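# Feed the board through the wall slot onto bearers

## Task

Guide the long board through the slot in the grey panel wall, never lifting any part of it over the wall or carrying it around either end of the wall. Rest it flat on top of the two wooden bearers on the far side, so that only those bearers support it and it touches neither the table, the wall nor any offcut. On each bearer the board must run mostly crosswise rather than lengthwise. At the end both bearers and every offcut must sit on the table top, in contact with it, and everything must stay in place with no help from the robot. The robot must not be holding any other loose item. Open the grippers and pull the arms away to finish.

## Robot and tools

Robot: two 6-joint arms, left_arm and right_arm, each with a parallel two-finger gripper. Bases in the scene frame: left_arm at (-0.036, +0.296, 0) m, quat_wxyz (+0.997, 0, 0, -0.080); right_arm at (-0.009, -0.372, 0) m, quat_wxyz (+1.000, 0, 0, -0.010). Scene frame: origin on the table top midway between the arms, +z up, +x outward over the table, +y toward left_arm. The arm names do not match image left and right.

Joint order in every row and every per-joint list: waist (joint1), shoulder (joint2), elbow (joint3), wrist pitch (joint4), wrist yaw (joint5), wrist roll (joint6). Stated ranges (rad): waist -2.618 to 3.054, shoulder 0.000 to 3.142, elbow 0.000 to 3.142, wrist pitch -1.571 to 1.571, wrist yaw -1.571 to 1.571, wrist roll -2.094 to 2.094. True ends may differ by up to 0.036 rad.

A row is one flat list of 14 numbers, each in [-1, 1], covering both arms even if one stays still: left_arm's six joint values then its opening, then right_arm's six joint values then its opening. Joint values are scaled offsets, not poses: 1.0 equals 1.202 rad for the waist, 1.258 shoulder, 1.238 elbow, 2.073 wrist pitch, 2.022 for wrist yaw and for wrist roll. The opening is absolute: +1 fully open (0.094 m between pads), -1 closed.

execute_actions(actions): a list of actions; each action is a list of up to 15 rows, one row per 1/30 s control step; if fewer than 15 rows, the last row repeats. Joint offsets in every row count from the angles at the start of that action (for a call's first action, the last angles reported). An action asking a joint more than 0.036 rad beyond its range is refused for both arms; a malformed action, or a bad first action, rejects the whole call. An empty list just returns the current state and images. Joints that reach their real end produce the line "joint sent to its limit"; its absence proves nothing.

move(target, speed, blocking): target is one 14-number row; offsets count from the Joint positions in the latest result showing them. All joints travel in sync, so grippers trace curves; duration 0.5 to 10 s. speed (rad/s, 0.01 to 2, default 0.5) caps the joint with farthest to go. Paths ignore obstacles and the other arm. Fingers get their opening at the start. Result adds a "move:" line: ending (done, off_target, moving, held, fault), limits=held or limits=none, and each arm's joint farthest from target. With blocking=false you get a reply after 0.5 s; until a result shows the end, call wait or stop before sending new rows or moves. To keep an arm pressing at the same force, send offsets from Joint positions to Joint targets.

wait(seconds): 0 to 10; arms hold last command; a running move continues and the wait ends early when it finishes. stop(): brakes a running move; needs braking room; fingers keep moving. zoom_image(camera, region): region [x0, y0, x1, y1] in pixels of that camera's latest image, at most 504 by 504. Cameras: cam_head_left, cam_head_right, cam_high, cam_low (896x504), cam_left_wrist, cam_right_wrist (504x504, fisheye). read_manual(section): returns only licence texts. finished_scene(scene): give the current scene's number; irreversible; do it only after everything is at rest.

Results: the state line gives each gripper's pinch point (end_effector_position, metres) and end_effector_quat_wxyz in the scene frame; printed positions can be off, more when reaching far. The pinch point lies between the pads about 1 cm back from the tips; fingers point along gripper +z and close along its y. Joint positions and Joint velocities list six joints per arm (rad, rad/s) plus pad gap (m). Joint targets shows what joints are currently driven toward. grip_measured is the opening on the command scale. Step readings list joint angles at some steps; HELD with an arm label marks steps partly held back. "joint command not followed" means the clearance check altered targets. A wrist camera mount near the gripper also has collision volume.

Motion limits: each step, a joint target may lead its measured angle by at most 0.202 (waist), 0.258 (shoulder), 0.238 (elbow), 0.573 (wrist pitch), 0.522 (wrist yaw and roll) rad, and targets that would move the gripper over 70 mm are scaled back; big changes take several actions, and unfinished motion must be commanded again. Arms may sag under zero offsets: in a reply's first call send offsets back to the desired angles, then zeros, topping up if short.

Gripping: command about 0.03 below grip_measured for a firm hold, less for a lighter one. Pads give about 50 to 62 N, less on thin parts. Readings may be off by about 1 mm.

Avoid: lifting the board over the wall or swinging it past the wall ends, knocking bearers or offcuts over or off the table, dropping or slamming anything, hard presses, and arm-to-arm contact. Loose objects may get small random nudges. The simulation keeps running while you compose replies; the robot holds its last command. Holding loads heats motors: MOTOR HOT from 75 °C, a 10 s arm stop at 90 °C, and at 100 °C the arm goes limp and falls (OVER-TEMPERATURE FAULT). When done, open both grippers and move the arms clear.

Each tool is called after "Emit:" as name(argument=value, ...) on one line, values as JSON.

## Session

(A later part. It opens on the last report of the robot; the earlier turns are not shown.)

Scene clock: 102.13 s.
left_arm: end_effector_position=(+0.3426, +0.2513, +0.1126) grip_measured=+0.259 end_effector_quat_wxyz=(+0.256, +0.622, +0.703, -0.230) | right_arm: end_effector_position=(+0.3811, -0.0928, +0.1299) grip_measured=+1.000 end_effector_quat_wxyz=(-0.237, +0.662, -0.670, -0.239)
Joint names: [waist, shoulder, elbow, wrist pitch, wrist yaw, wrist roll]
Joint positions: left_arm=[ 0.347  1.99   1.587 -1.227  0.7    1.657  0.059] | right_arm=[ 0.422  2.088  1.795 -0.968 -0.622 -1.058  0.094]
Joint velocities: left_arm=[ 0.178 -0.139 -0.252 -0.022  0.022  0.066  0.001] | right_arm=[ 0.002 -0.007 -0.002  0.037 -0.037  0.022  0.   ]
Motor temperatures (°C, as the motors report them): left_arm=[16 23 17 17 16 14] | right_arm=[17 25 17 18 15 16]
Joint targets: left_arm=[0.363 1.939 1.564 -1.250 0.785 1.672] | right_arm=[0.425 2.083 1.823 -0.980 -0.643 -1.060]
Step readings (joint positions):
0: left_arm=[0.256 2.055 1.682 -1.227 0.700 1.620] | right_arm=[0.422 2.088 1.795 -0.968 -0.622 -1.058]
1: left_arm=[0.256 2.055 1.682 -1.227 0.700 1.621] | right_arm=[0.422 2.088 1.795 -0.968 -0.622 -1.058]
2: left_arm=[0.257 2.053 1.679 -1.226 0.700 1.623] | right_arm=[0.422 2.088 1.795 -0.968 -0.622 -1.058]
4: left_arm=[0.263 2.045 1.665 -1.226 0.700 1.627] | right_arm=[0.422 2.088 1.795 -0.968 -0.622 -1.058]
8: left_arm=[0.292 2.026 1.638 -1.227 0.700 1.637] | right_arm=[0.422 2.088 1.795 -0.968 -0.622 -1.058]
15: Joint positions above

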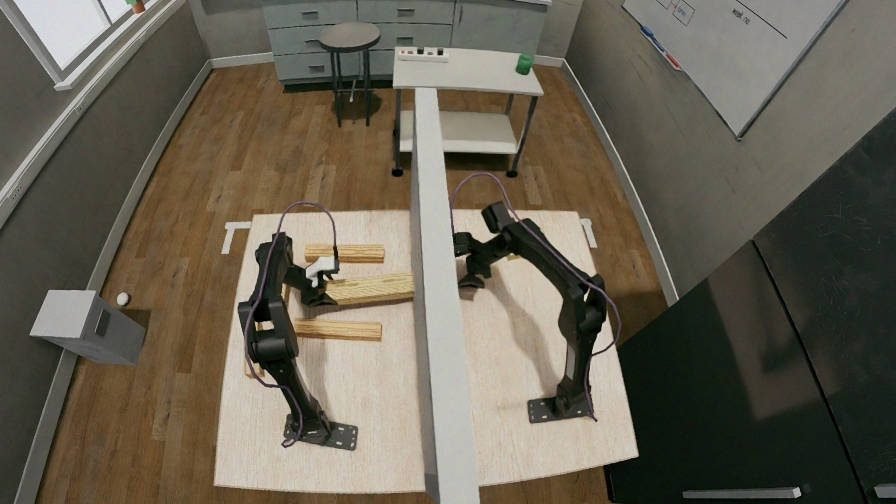

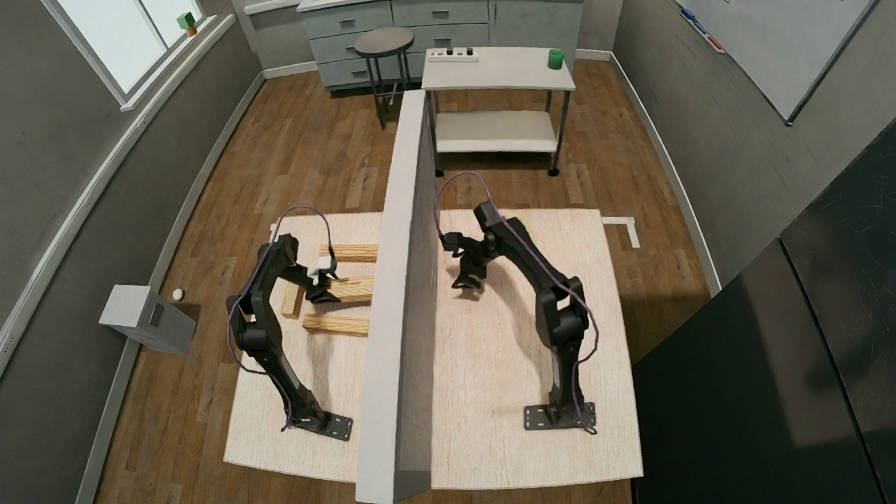

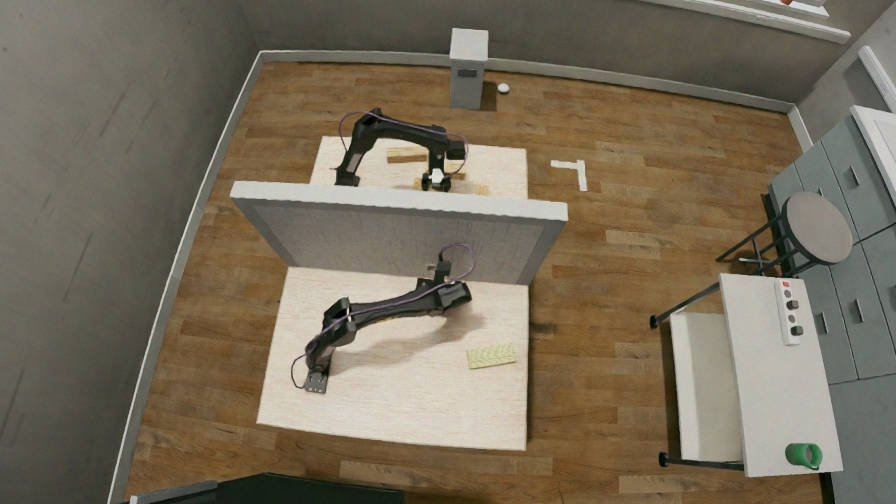

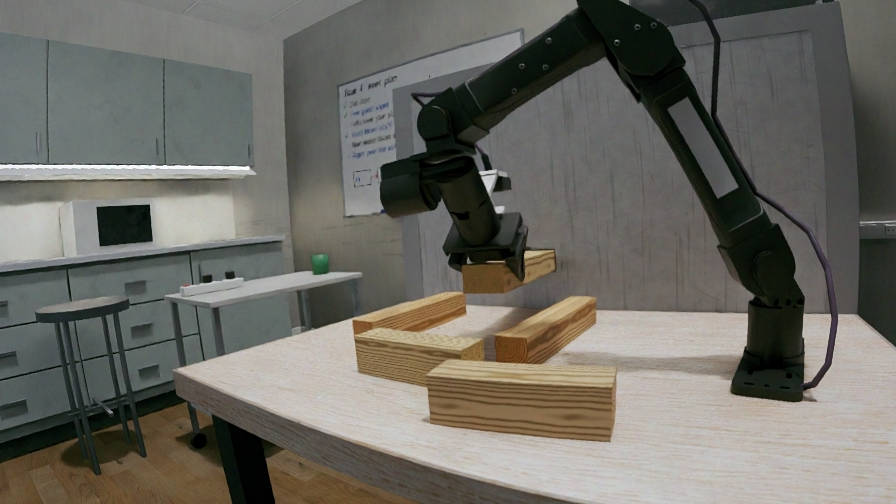

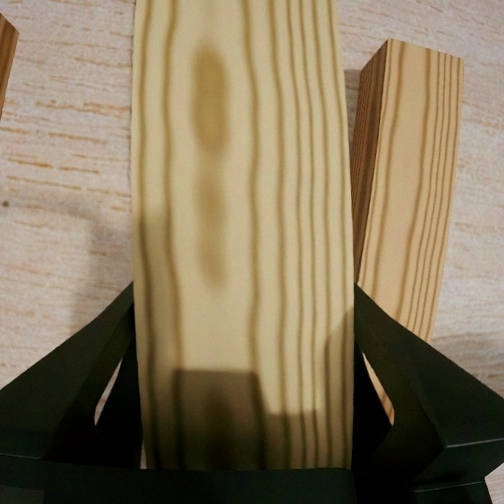

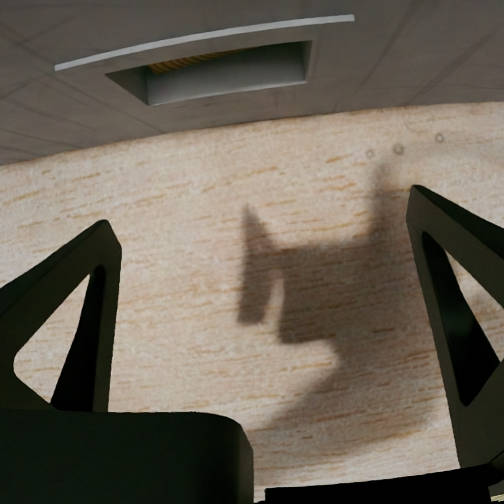

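Emit:
execute_actions(actions=[])

Scene clock: 104.87 s.
left_arm: end_effector_position=(+0.3393, +0.2562, +0.1125) grip_measured=+0.259 end_effector_quat_wxyz=(+0.257, +0.619, +0.706, -0.230) | right_arm: end_effector_position=(+0.3811, -0.0928, +0.1299) grip_measured=+1.000 end_effector_quat_wxyz=(-0.237, +0.662, -0.670, -0.239)
Joint names: [waist, shoulder, elbow, wrist pitch, wrist yaw, wrist roll]
Joint positions: left_arm=[ 0.361  1.981  1.573 -1.23   0.7    1.666  0.059] | right_arm=[ 0.422  2.088  1.795 -0.968 -0.622 -1.058  0.094]
Joint velocities: left_arm=[-0.027  0.017  0.007 -0.081 -0.066  0.081  0.   ] | right_arm=[-0.027 -0.002 -0.017  0.037  0.007  0.037  0.   ]
Motor temperatures (°C, as the motors report them): left_arm=[16 23 17 17 16 14] | right_arm=[17 25 18 18 15 16]
Joint targets: left_arm=[0.363 1.940 1.564 -1.251 0.785 1.672] | right_arm=[0.425 2.083 1.823 -0.980 -0.643 -1.060]

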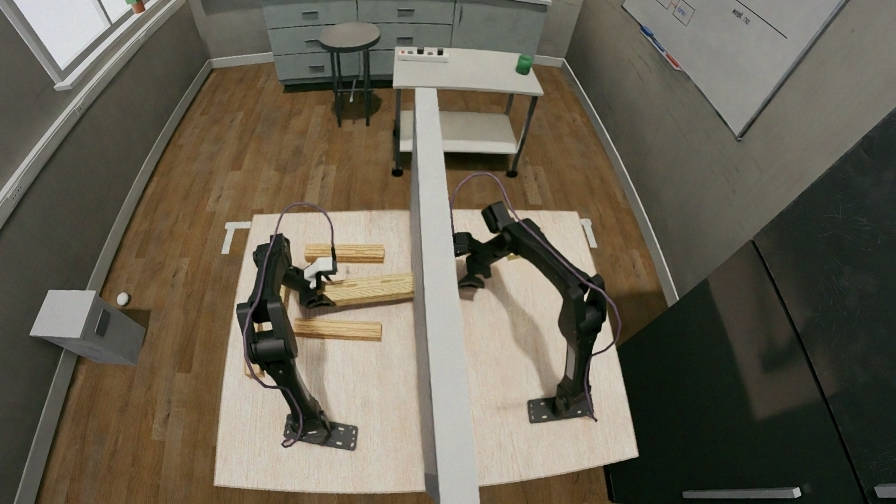

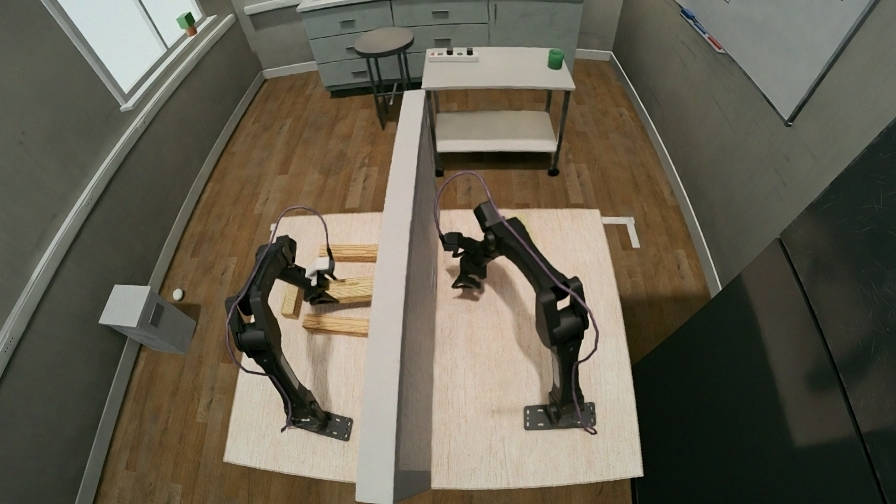

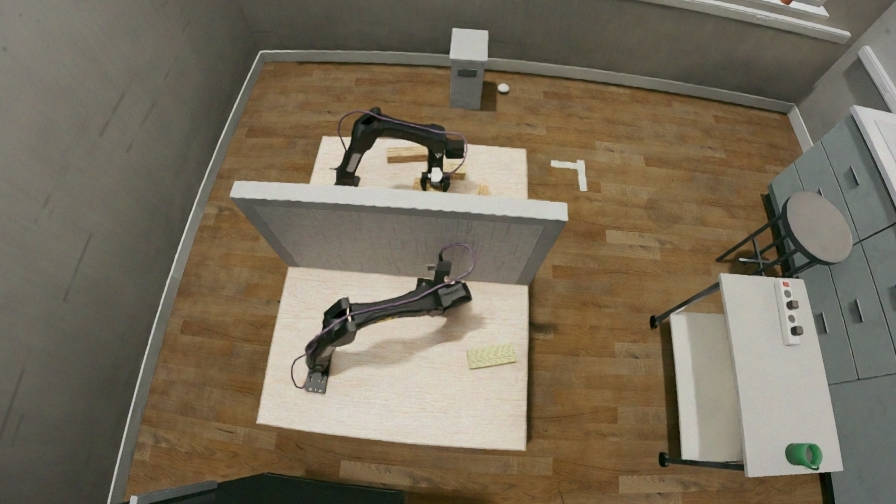

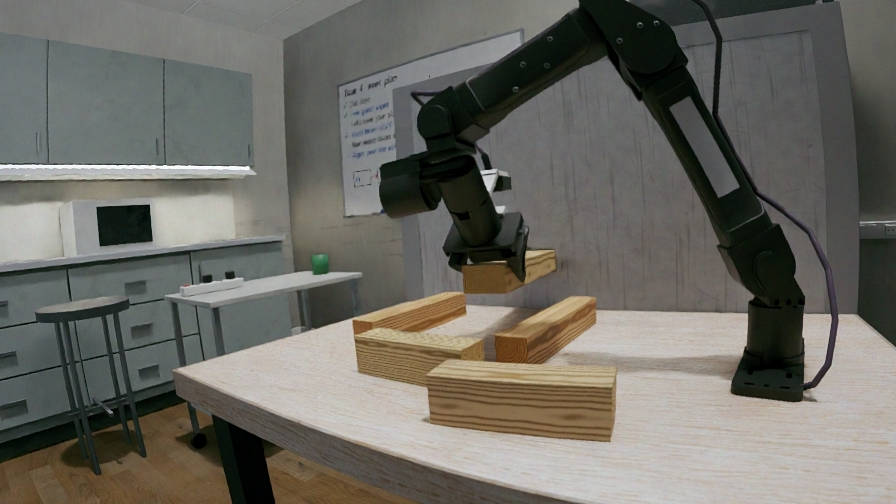

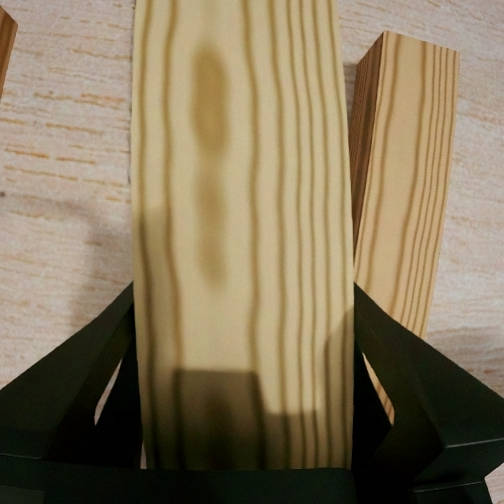

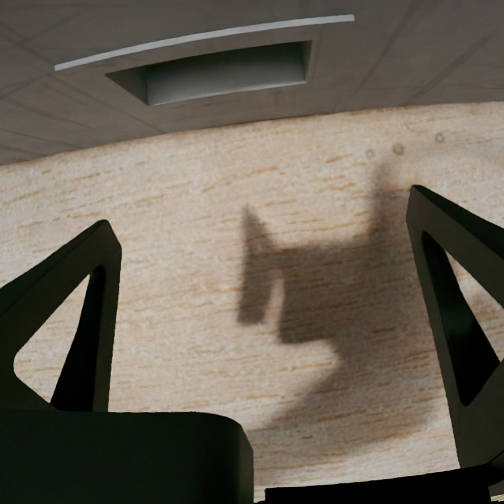

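Emit:
execute_actions(actions=[])

Scene clock: 105.43 s.
left_arm: end_effector_position=(+0.3393, +0.2562, +0.1125) grip_measured=+0.259 end_effector_quat_wxyz=(+0.257, +0.619, +0.706, -0.230) | right_arm: end_effector_position=(+0.3811, -0.0928, +0.1299) grip_measured=+1.000 end_effector_quat_wxyz=(-0.237, +0.662, -0.670, -0.239)
Joint names: [waist, shoulder, elbow, wrist pitch, wrist yaw, wrist roll]
Joint positions: left_arm=[ 0.361  1.981  1.573 -1.23   0.7    1.666  0.059] | right_arm=[ 0.422  2.088  1.795 -0.968 -0.622 -1.058  0.094]
Joint velocities: left_arm=[-0.007 -0.007 -0.007  0.066  0.051 -0.037 -0.001] | right_arm=[ 0.002 -0.022  0.002 -0.007 -0.022 -0.066  0.   ]
Motor temperatures (°C, as the motors report them): left_arm=[16 23 17 17 16 14] | right_arm=[17 25 18 18 15 16]
Joint targets: left_arm=[0.363 1.940 1.564 -1.251 0.785 1.672] | right_arm=[0.425 2.083 1.823 -0.980 -0.643 -1.060]

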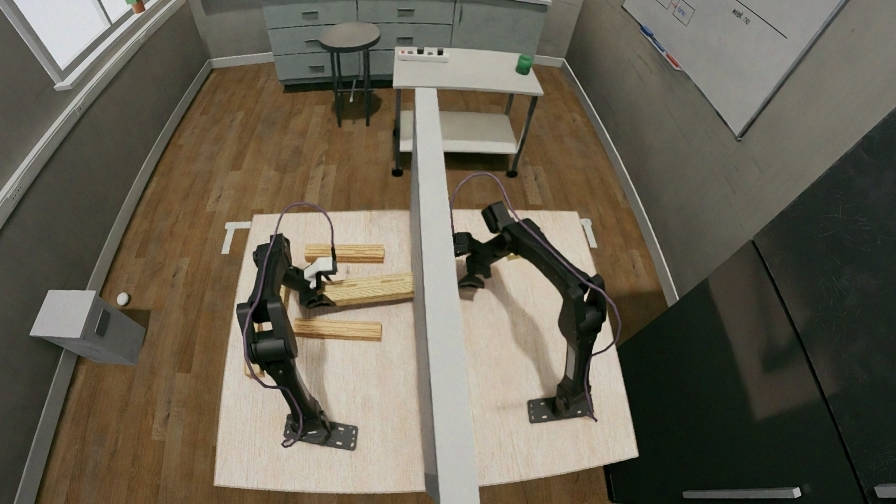

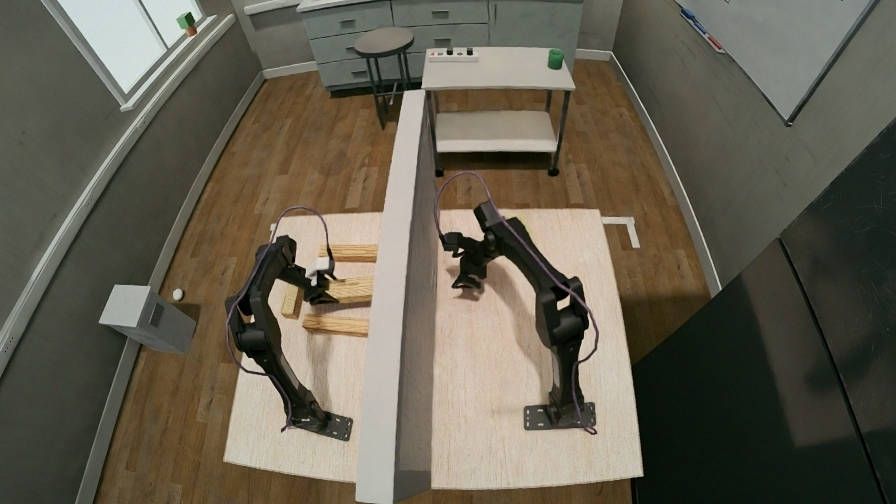

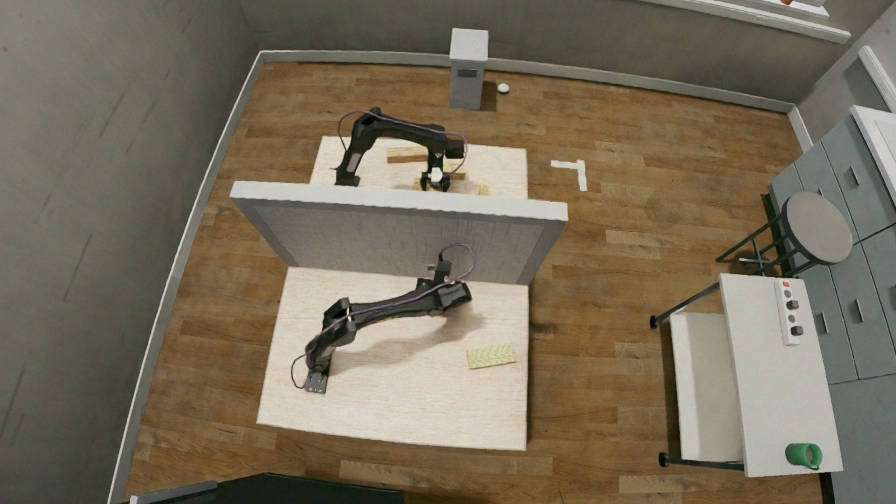

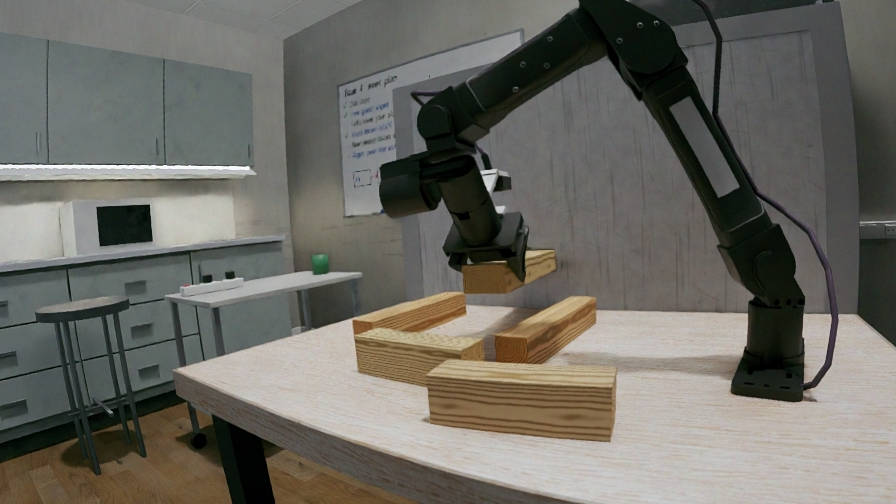

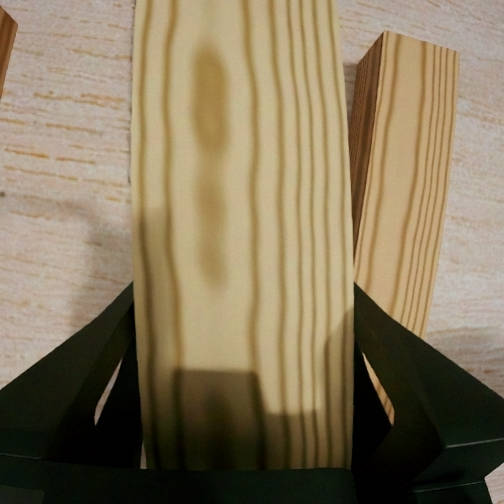

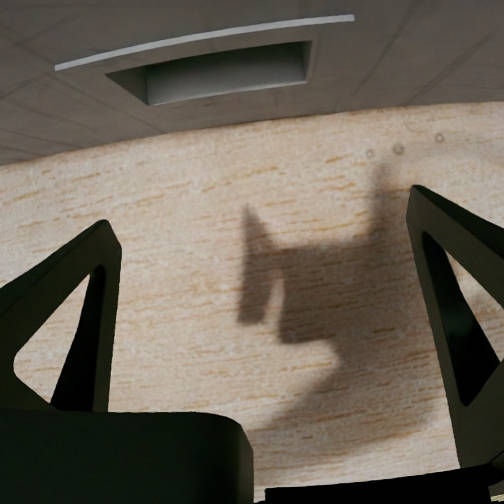

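Emit:
execute_actions(actions=[[
[0.02205,-0.0389,-0.0160,-0.00137,0.0420,0.0047,0.15, 0.0025,-0.0040,0.0226,-0.0058,-0.0104,-0.0010,1],
[0.03021,-0.0452,-0.0247,-0.00018,0.0419,0.00539,0.15, 0.0025,-0.0040,0.0226,-0.0058,-0.0104,-0.0010,1],
[0.03836,-0.0515,-0.0334,0.00102,0.0417,0.00608,0.15, 0.0025,-0.0040,0.0226,-0.0058,-0.0104,-0.0010,1],
[0.04652,-0.0578,-0.0422,0.00221,0.0416,0.00678,0.15, 0.0025,-0.0040,0.0226,-0.0058,-0.0104,-0.0010,1],
[0.05467,-0.0641,-0.0509,0.00340,0.0414,0.00747,0.15, 0.0025,-0.0040,0.0226,-0.0058,-0.0104,-0.0010,1],
[0.06283,-0.0704,-0.0596,0.00459,0.0413,0.00816,0.15, 0.0025,-0.0040,0.0226,-0.0058,-0.0104,-0.0010,1],
[0.07099,-0.0767,-0.0683,0.00578,0.0411,0.00885,0.15, 0.0025,-0.0040,0.0226,-0.0058,-0.0104,-0.0010,1],
[0.07914,-0.0831,-0.0770,0.00697,0.0410,0.00954,0.15, 0.0025,-0.0040,0.0226,-0.0058,-0.0104,-0.0010,1],
[0.08730,-0.0894,-0.0858,0.00816,0.0409,0.01024,0.15, 0.0025,-0.0040,0.0226,-0.0058,-0.0104,-0.0010,1],
[0.09545,-0.0957,-0.0945,0.00935,0.0407,0.01093,0.15, 0.0025,-0.0040,0.0226,-0.0058,-0.0104,-0.0010,1],
[0.10361,-0.1020,-0.1032,0.01054,0.0406,0.01162,0.15, 0.0025,-0.0040,0.0226,-0.0058,-0.0104,-0.0010,1],
[0.11177,-0.1083,-0.1119,0.01173,0.0405,0.01231,0.15, 0.0025,-0.0040,0.0226,-0.0058,-0.0104,-0.0010,1],
[0.11992,-0.1146,-0.1207,0.01292,0.0403,0.0130,0.15, 0.0025,-0.0040,0.0226,-0.0058,-0.0104,-0.0010,1],
[0.1240,-0.1209,-0.1294,0.01351,0.0402,0.01335,0.15, 0.0025,-0.0040,0.0226,-0.0058,-0.0104,-0.0010,1],
[0.1240,-0.1272,-0.1381,0.01351,0.0401,0.01335,0.15, 0.0025,-0.0040,0.0226,-0.0058,-0.0104,-0.0010,1]
]])

Scene clock: 107.10 s.
left_arm: end_effector_position=(+0.3134, +0.2991, +0.1136) grip_measured=+0.259 end_effector_quat_wxyz=(+0.272, +0.573, +0.744, -0.211) | right_arm: end_effector_position=(+0.3811, -0.0928, +0.1299) grip_measured=+1.000 end_effector_quat_wxyz=(-0.237, +0.662, -0.670, -0.239)
Joint names: [waist, shoulder, elbow, wrist pitch, wrist yaw, wrist roll]
Joint positions: left_arm=[ 0.501  1.874  1.43  -1.201  0.7    1.681  0.059] | right_arm=[ 0.422  2.088  1.795 -0.968 -0.622 -1.058  0.094]
Joint velocities: left_arm=[ 0.178 -0.247 -0.305  0.095 -0.066 -0.007 -0.002] | right_arm=[-0.027  0.007  0.002 -0.007  0.007  0.007  0.   ]
Motor temperatures (°C, as the motors report them): left_arm=[16 24 17 17 16 14] | right_arm=[17 25 18 18 15 16]
Joint targets: left_arm=[0.511 1.821 1.402 -1.202 0.782 1.692] | right_arm=[0.425 2.083 1.823 -0.980 -0.643 -1.060]
Step readings (joint positions):
0: left_arm=[0.361 1.981 1.573 -1.230 0.700 1.666] | right_arm=[0.422 2.088 1.795 -0.968 -0.622 -1.058]
1: left_arm=[0.363 1.981 1.573 -1.230 0.700 1.666] | right_arm=[0.422 2.088 1.795 -0.968 -0.622 -1.058]
2: left_arm=[0.366 1.979 1.569 -1.227 0.701 1.667] | right_arm=[0.422 2.088 1.795 -0.968 -0.622 -1.058]
4: left_arm=[0.381 1.966 1.549 -1.220 0.701 1.668] | right_arm=[0.422 2.088 1.795 -0.968 -0.622 -1.058]
8: left_arm=[0.431 1.933 1.503 -1.217 0.701 1.673] | right_arm=[0.422 2.088 1.795 -0.968 -0.622 -1.058]
15: Joint positions above

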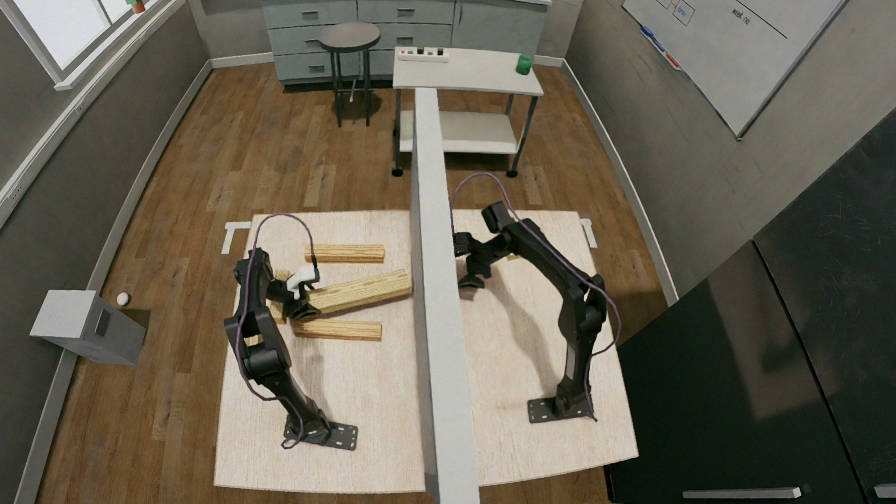

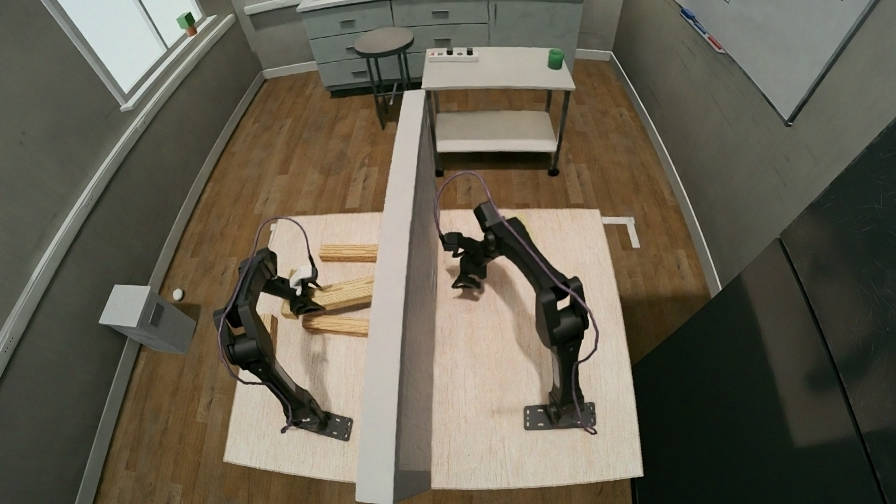

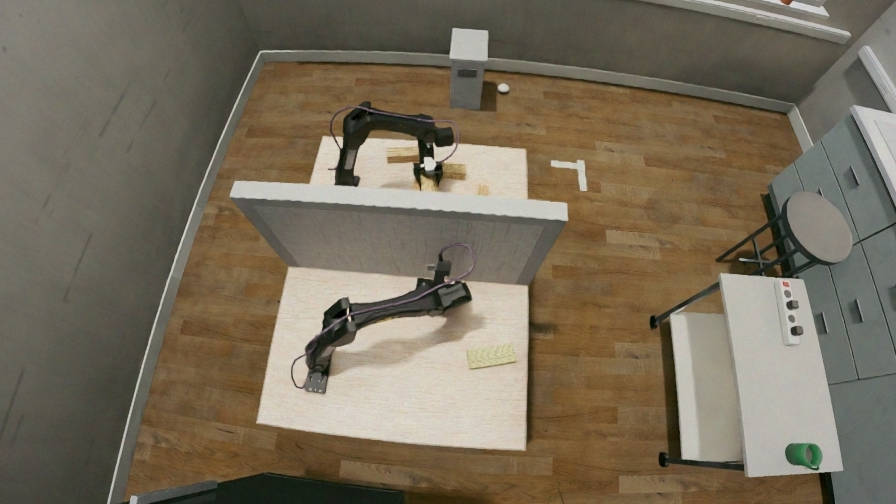

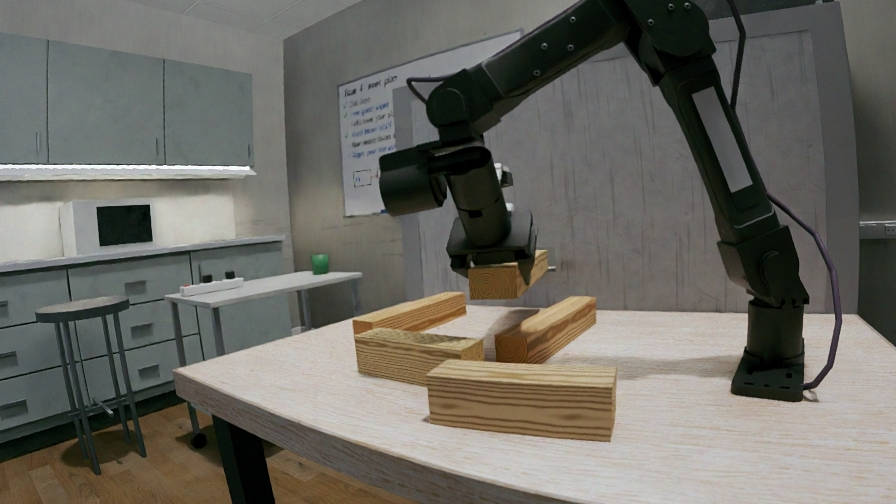

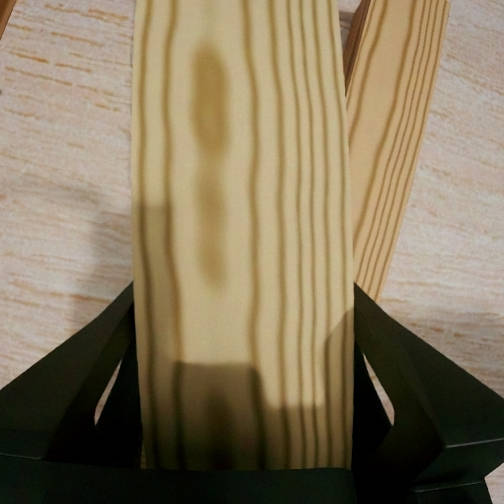

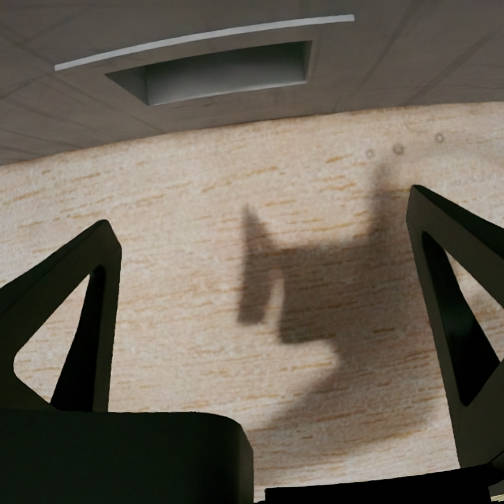

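Emit:
execute_actions(actions=[[
[0.00652,-0.04213,-0.02262,0.01818,0.04104,-0.01769,0.15, 0.0025,-0.0040,0.0226,-0.0058,-0.0104,-0.0010,1],
[0.00428,-0.05262,-0.03699,0.03661,0.04098,-0.04093,0.15, 0.0025,-0.0040,0.0226,-0.0058,-0.0104,-0.0010,1],
[0.00160,-0.07351,-0.06540,0.05483,0.04035,-0.06437,0.15, 0.0025,-0.0040,0.0226,-0.0058,-0.0104,-0.0010,1],
[-0.00154,-0.09424,-0.09330,0.07287,0.03916,-0.08795,0.15, 0.0025,-0.0040,0.0226,-0.0058,-0.0104,-0.0010,1],
[-0.00512,-0.11486,-0.12069,0.09067,0.03741,-0.11168,0.15, 0.0025,-0.0040,0.0226,-0.0058,-0.0104,-0.0010,1],
[-0.00916,-0.13531,-0.14754,0.10825,0.03511,-0.13554,0.15, 0.0025,-0.0040,0.0226,-0.0058,-0.0104,-0.0010,1],
[-0.01364,-0.15563,-0.17392,0.12564,0.03225,-0.15957,0.15, 0.0025,-0.0040,0.0226,-0.0058,-0.0104,-0.0010,1],
[-0.01857,-0.17582,-0.19980,0.14281,0.02882,-0.18377,0.15, 0.0025,-0.0040,0.0226,-0.0058,-0.0104,-0.0010,1],
[-0.02394,-0.19587,-0.22517,0.15979,0.02484,-0.20811,0.15, 0.0025,-0.0040,0.0226,-0.0058,-0.0104,-0.0010,1],
[-0.02976,-0.21576,-0.25000,0.17652,0.02030,-0.23257,0.15, 0.0025,-0.0040,0.0226,-0.0058,-0.0104,-0.0010,1],
[-0.03603,-0.23552,-0.27436,0.19306,0.01520,-0.25722,0.15, 0.0025,-0.0040,0.0226,-0.0058,-0.0104,-0.0010,1],
[-0.04275,-0.25517,-0.29821,0.20939,0.00954,-0.28202,0.15, 0.0025,-0.0040,0.0226,-0.0058,-0.0104,-0.0010,1],
[-0.04992,-0.27466,-0.32157,0.22551,0.00331,-0.30697,0.15, 0.0025,-0.0040,0.0226,-0.0058,-0.0104,-0.0010,1],
[-0.05366,-0.29397,-0.34438,0.23348,0.0,-0.31949,0.15, 0.0025,-0.0040,0.0226,-0.0058,-0.0104,-0.0010,1],
[-0.05366,-0.31320,-0.36672,0.23348,0.0,-0.31949,0.15, 0.0025,-0.0040,0.0226,-0.0058,-0.0104,-0.0010,1]
]])

Scene clock: 110.30 s.
left_arm: end_effector_position=(+0.2838, +0.2786, +0.1032) grip_measured=+0.259 end_effector_quat_wxyz=(+0.287, +0.436, +0.836, -0.170) | right_arm: end_effector_position=(+0.3811, -0.0928, +0.1299) grip_measured=+1.000 end_effector_quat_wxyz=(-0.237, +0.662, -0.670, -0.239)
Joint names: [waist, shoulder, elbow, wrist pitch, wrist yaw, wrist roll]
Joint positions: left_arm=[ 0.447  1.557  1.027 -0.831  0.652  1.178  0.059] | right_arm=[ 0.422  2.088  1.795 -0.968 -0.622 -1.058  0.094]
Joint velocities: left_arm=[-0.159 -0.672 -0.794  0.652 -0.183 -0.96   0.001] | right_arm=[ 0.002 -0.002 -0.007  0.081 -0.037  0.037  0.   ]
Motor temperatures (°C, as the motors report them): left_arm=[16 23 17 17 16 14] | right_arm=[17 25 18 18 15 16]
Joint targets: left_arm=[0.437 1.480 0.976 -0.717 0.701 1.035] | right_arm=[0.425 2.083 1.823 -0.980 -0.643 -1.060]
Step readings (joint positions):
0: left_arm=[0.510 1.860 1.412 -1.197 0.698 1.686] | right_arm=[0.422 2.088 1.795 -0.968 -0.622 -1.058]
1: left_arm=[0.510 1.860 1.412 -1.194 0.698 1.681] | right_arm=[0.422 2.088 1.795 -0.968 -0.622 -1.058]
2: left_arm=[0.510 1.858 1.408 -1.183 0.698 1.668] | right_arm=[0.422 2.088 1.795 -0.968 -0.622 -1.058]
4: left_arm=[0.510 1.835 1.372 -1.131 0.698 1.620] | right_arm=[0.422 2.088 1.795 -0.968 -0.622 -1.058]
8: left_arm=[0.501 1.738 1.242 -1.022 0.690 1.478] | right_arm=[0.422 2.088 1.795 -0.968 -0.622 -1.058]
15: Joint positions above

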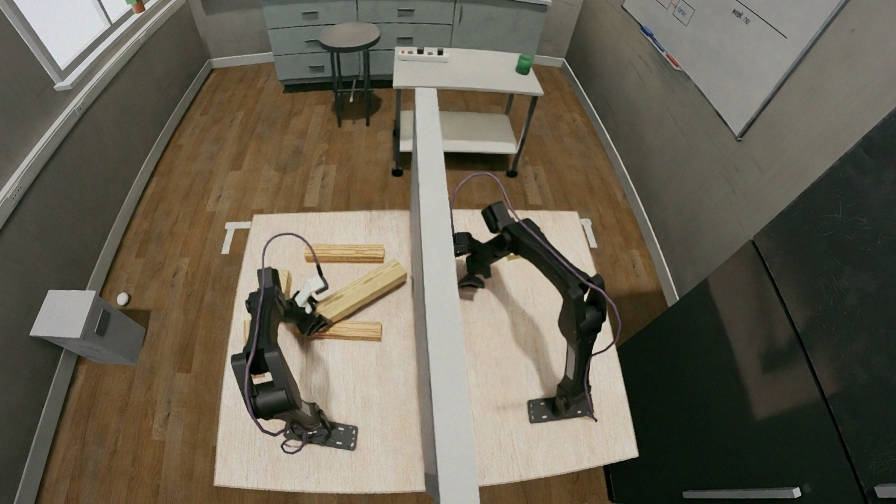

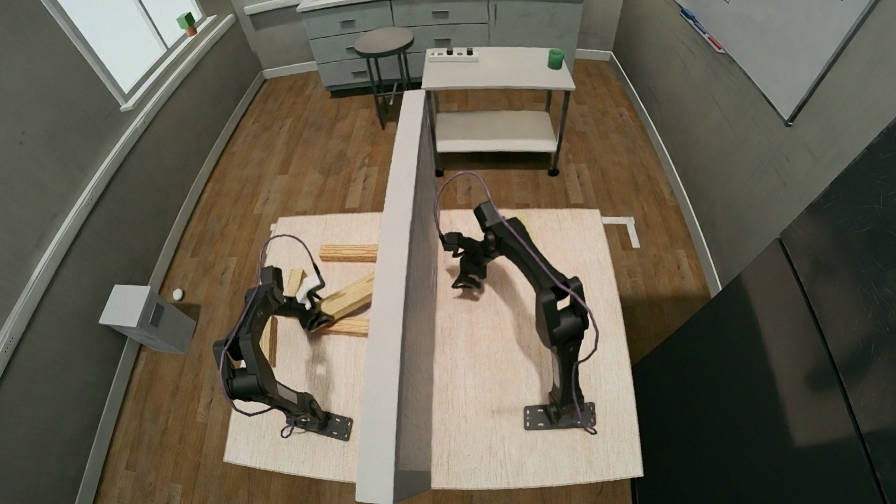

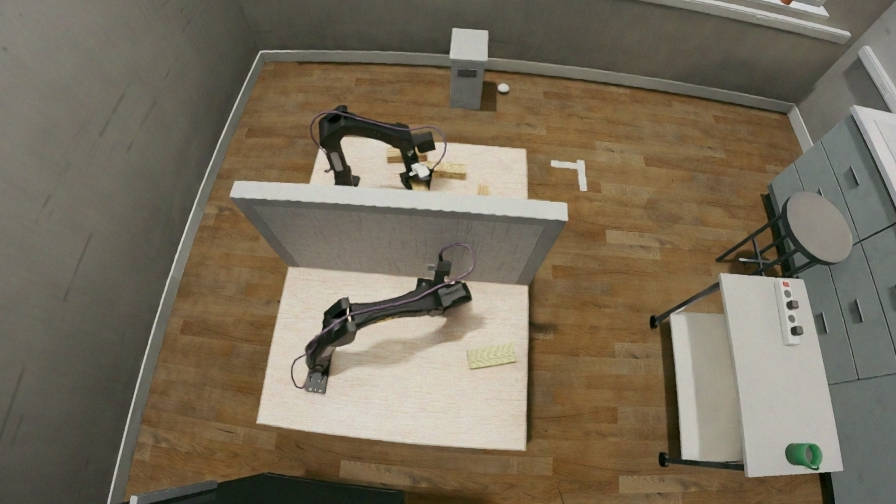

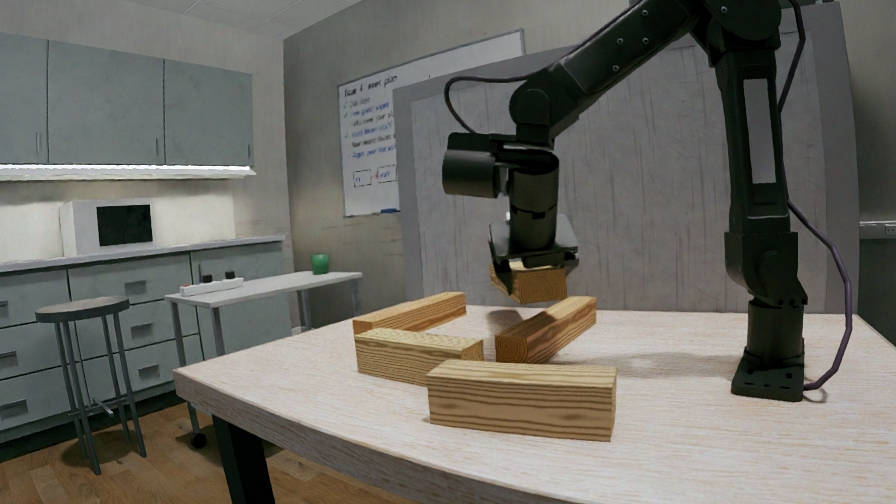

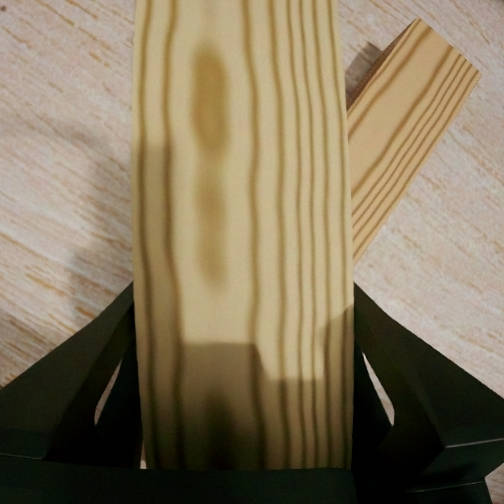

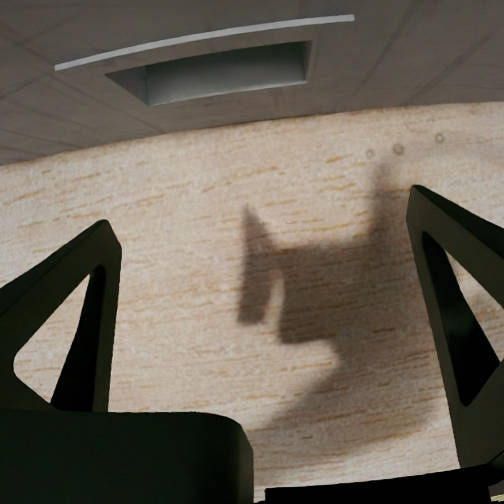

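Emit:
execute_actions(actions=[])

Scene clock: 110.47 s.
left_arm: end_effector_position=(+0.2780, +0.2769, +0.1006) grip_measured=+0.259 end_effector_quat_wxyz=(+0.284, +0.403, +0.853, -0.171) | right_arm: end_effector_position=(+0.3811, -0.0928, +0.1299) grip_measured=+1.000 end_effector_quat_wxyz=(-0.237, +0.662, -0.670, -0.239)
Joint names: [waist, shoulder, elbow, wrist pitch, wrist yaw, wrist roll]
Joint positions: left_arm=[ 0.441  1.515  0.977 -0.794  0.638  1.085  0.059] | right_arm=[ 0.422  2.088  1.795 -0.968 -0.622 -1.058  0.094]
Joint velocities: left_arm=[ 0.007 -0.002 -0.017  0.242 -0.139 -0.344  0.   ] | right_arm=[-0.012 -0.022  0.017 -0.022  0.037 -0.022  0.   ]
Motor temperatures (°C, as the motors report them): left_arm=[16 23 17 17 16 14] | right_arm=[17 25 18 18 15 16]
Joint targets: left_arm=[0.437 1.480 0.976 -0.717 0.700 1.035] | right_arm=[0.425 2.083 1.823 -0.980 -0.643 -1.060]

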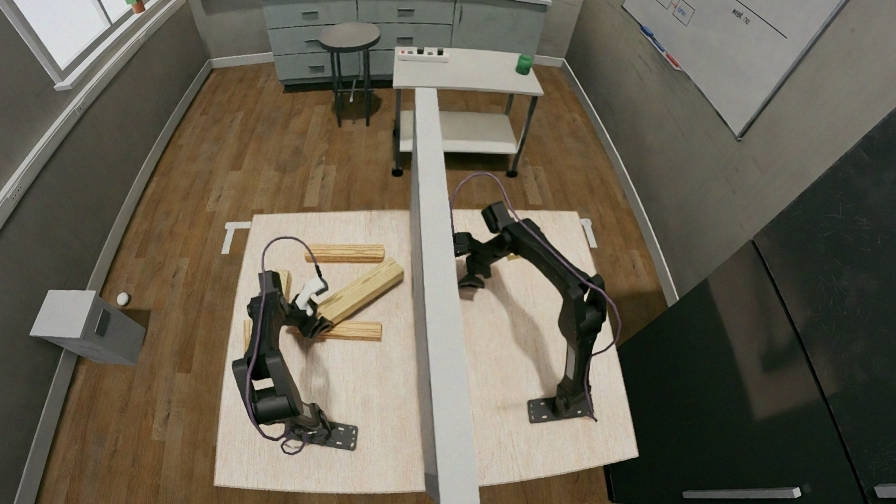

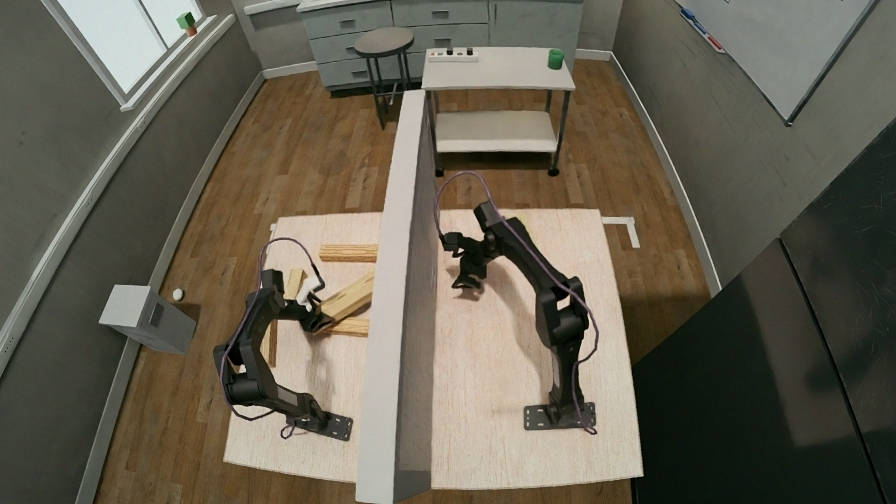

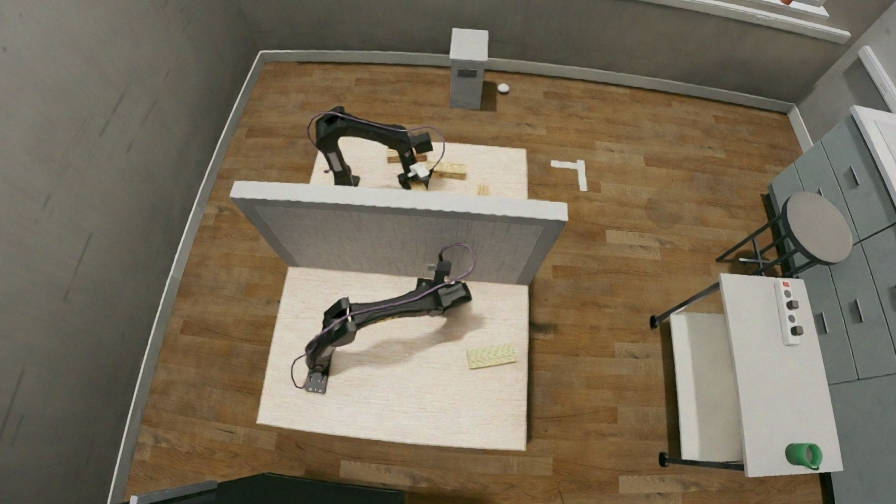

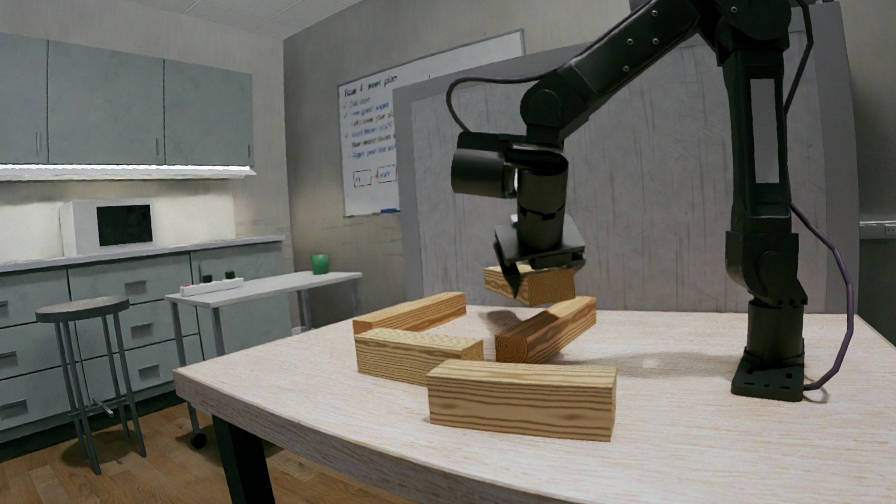

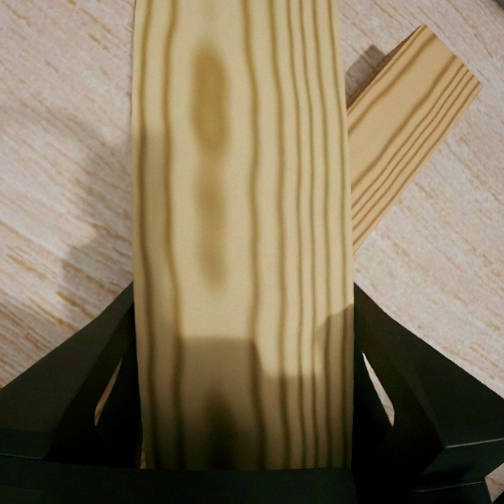

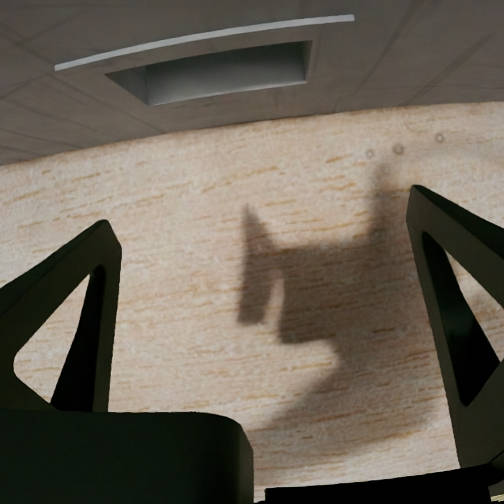

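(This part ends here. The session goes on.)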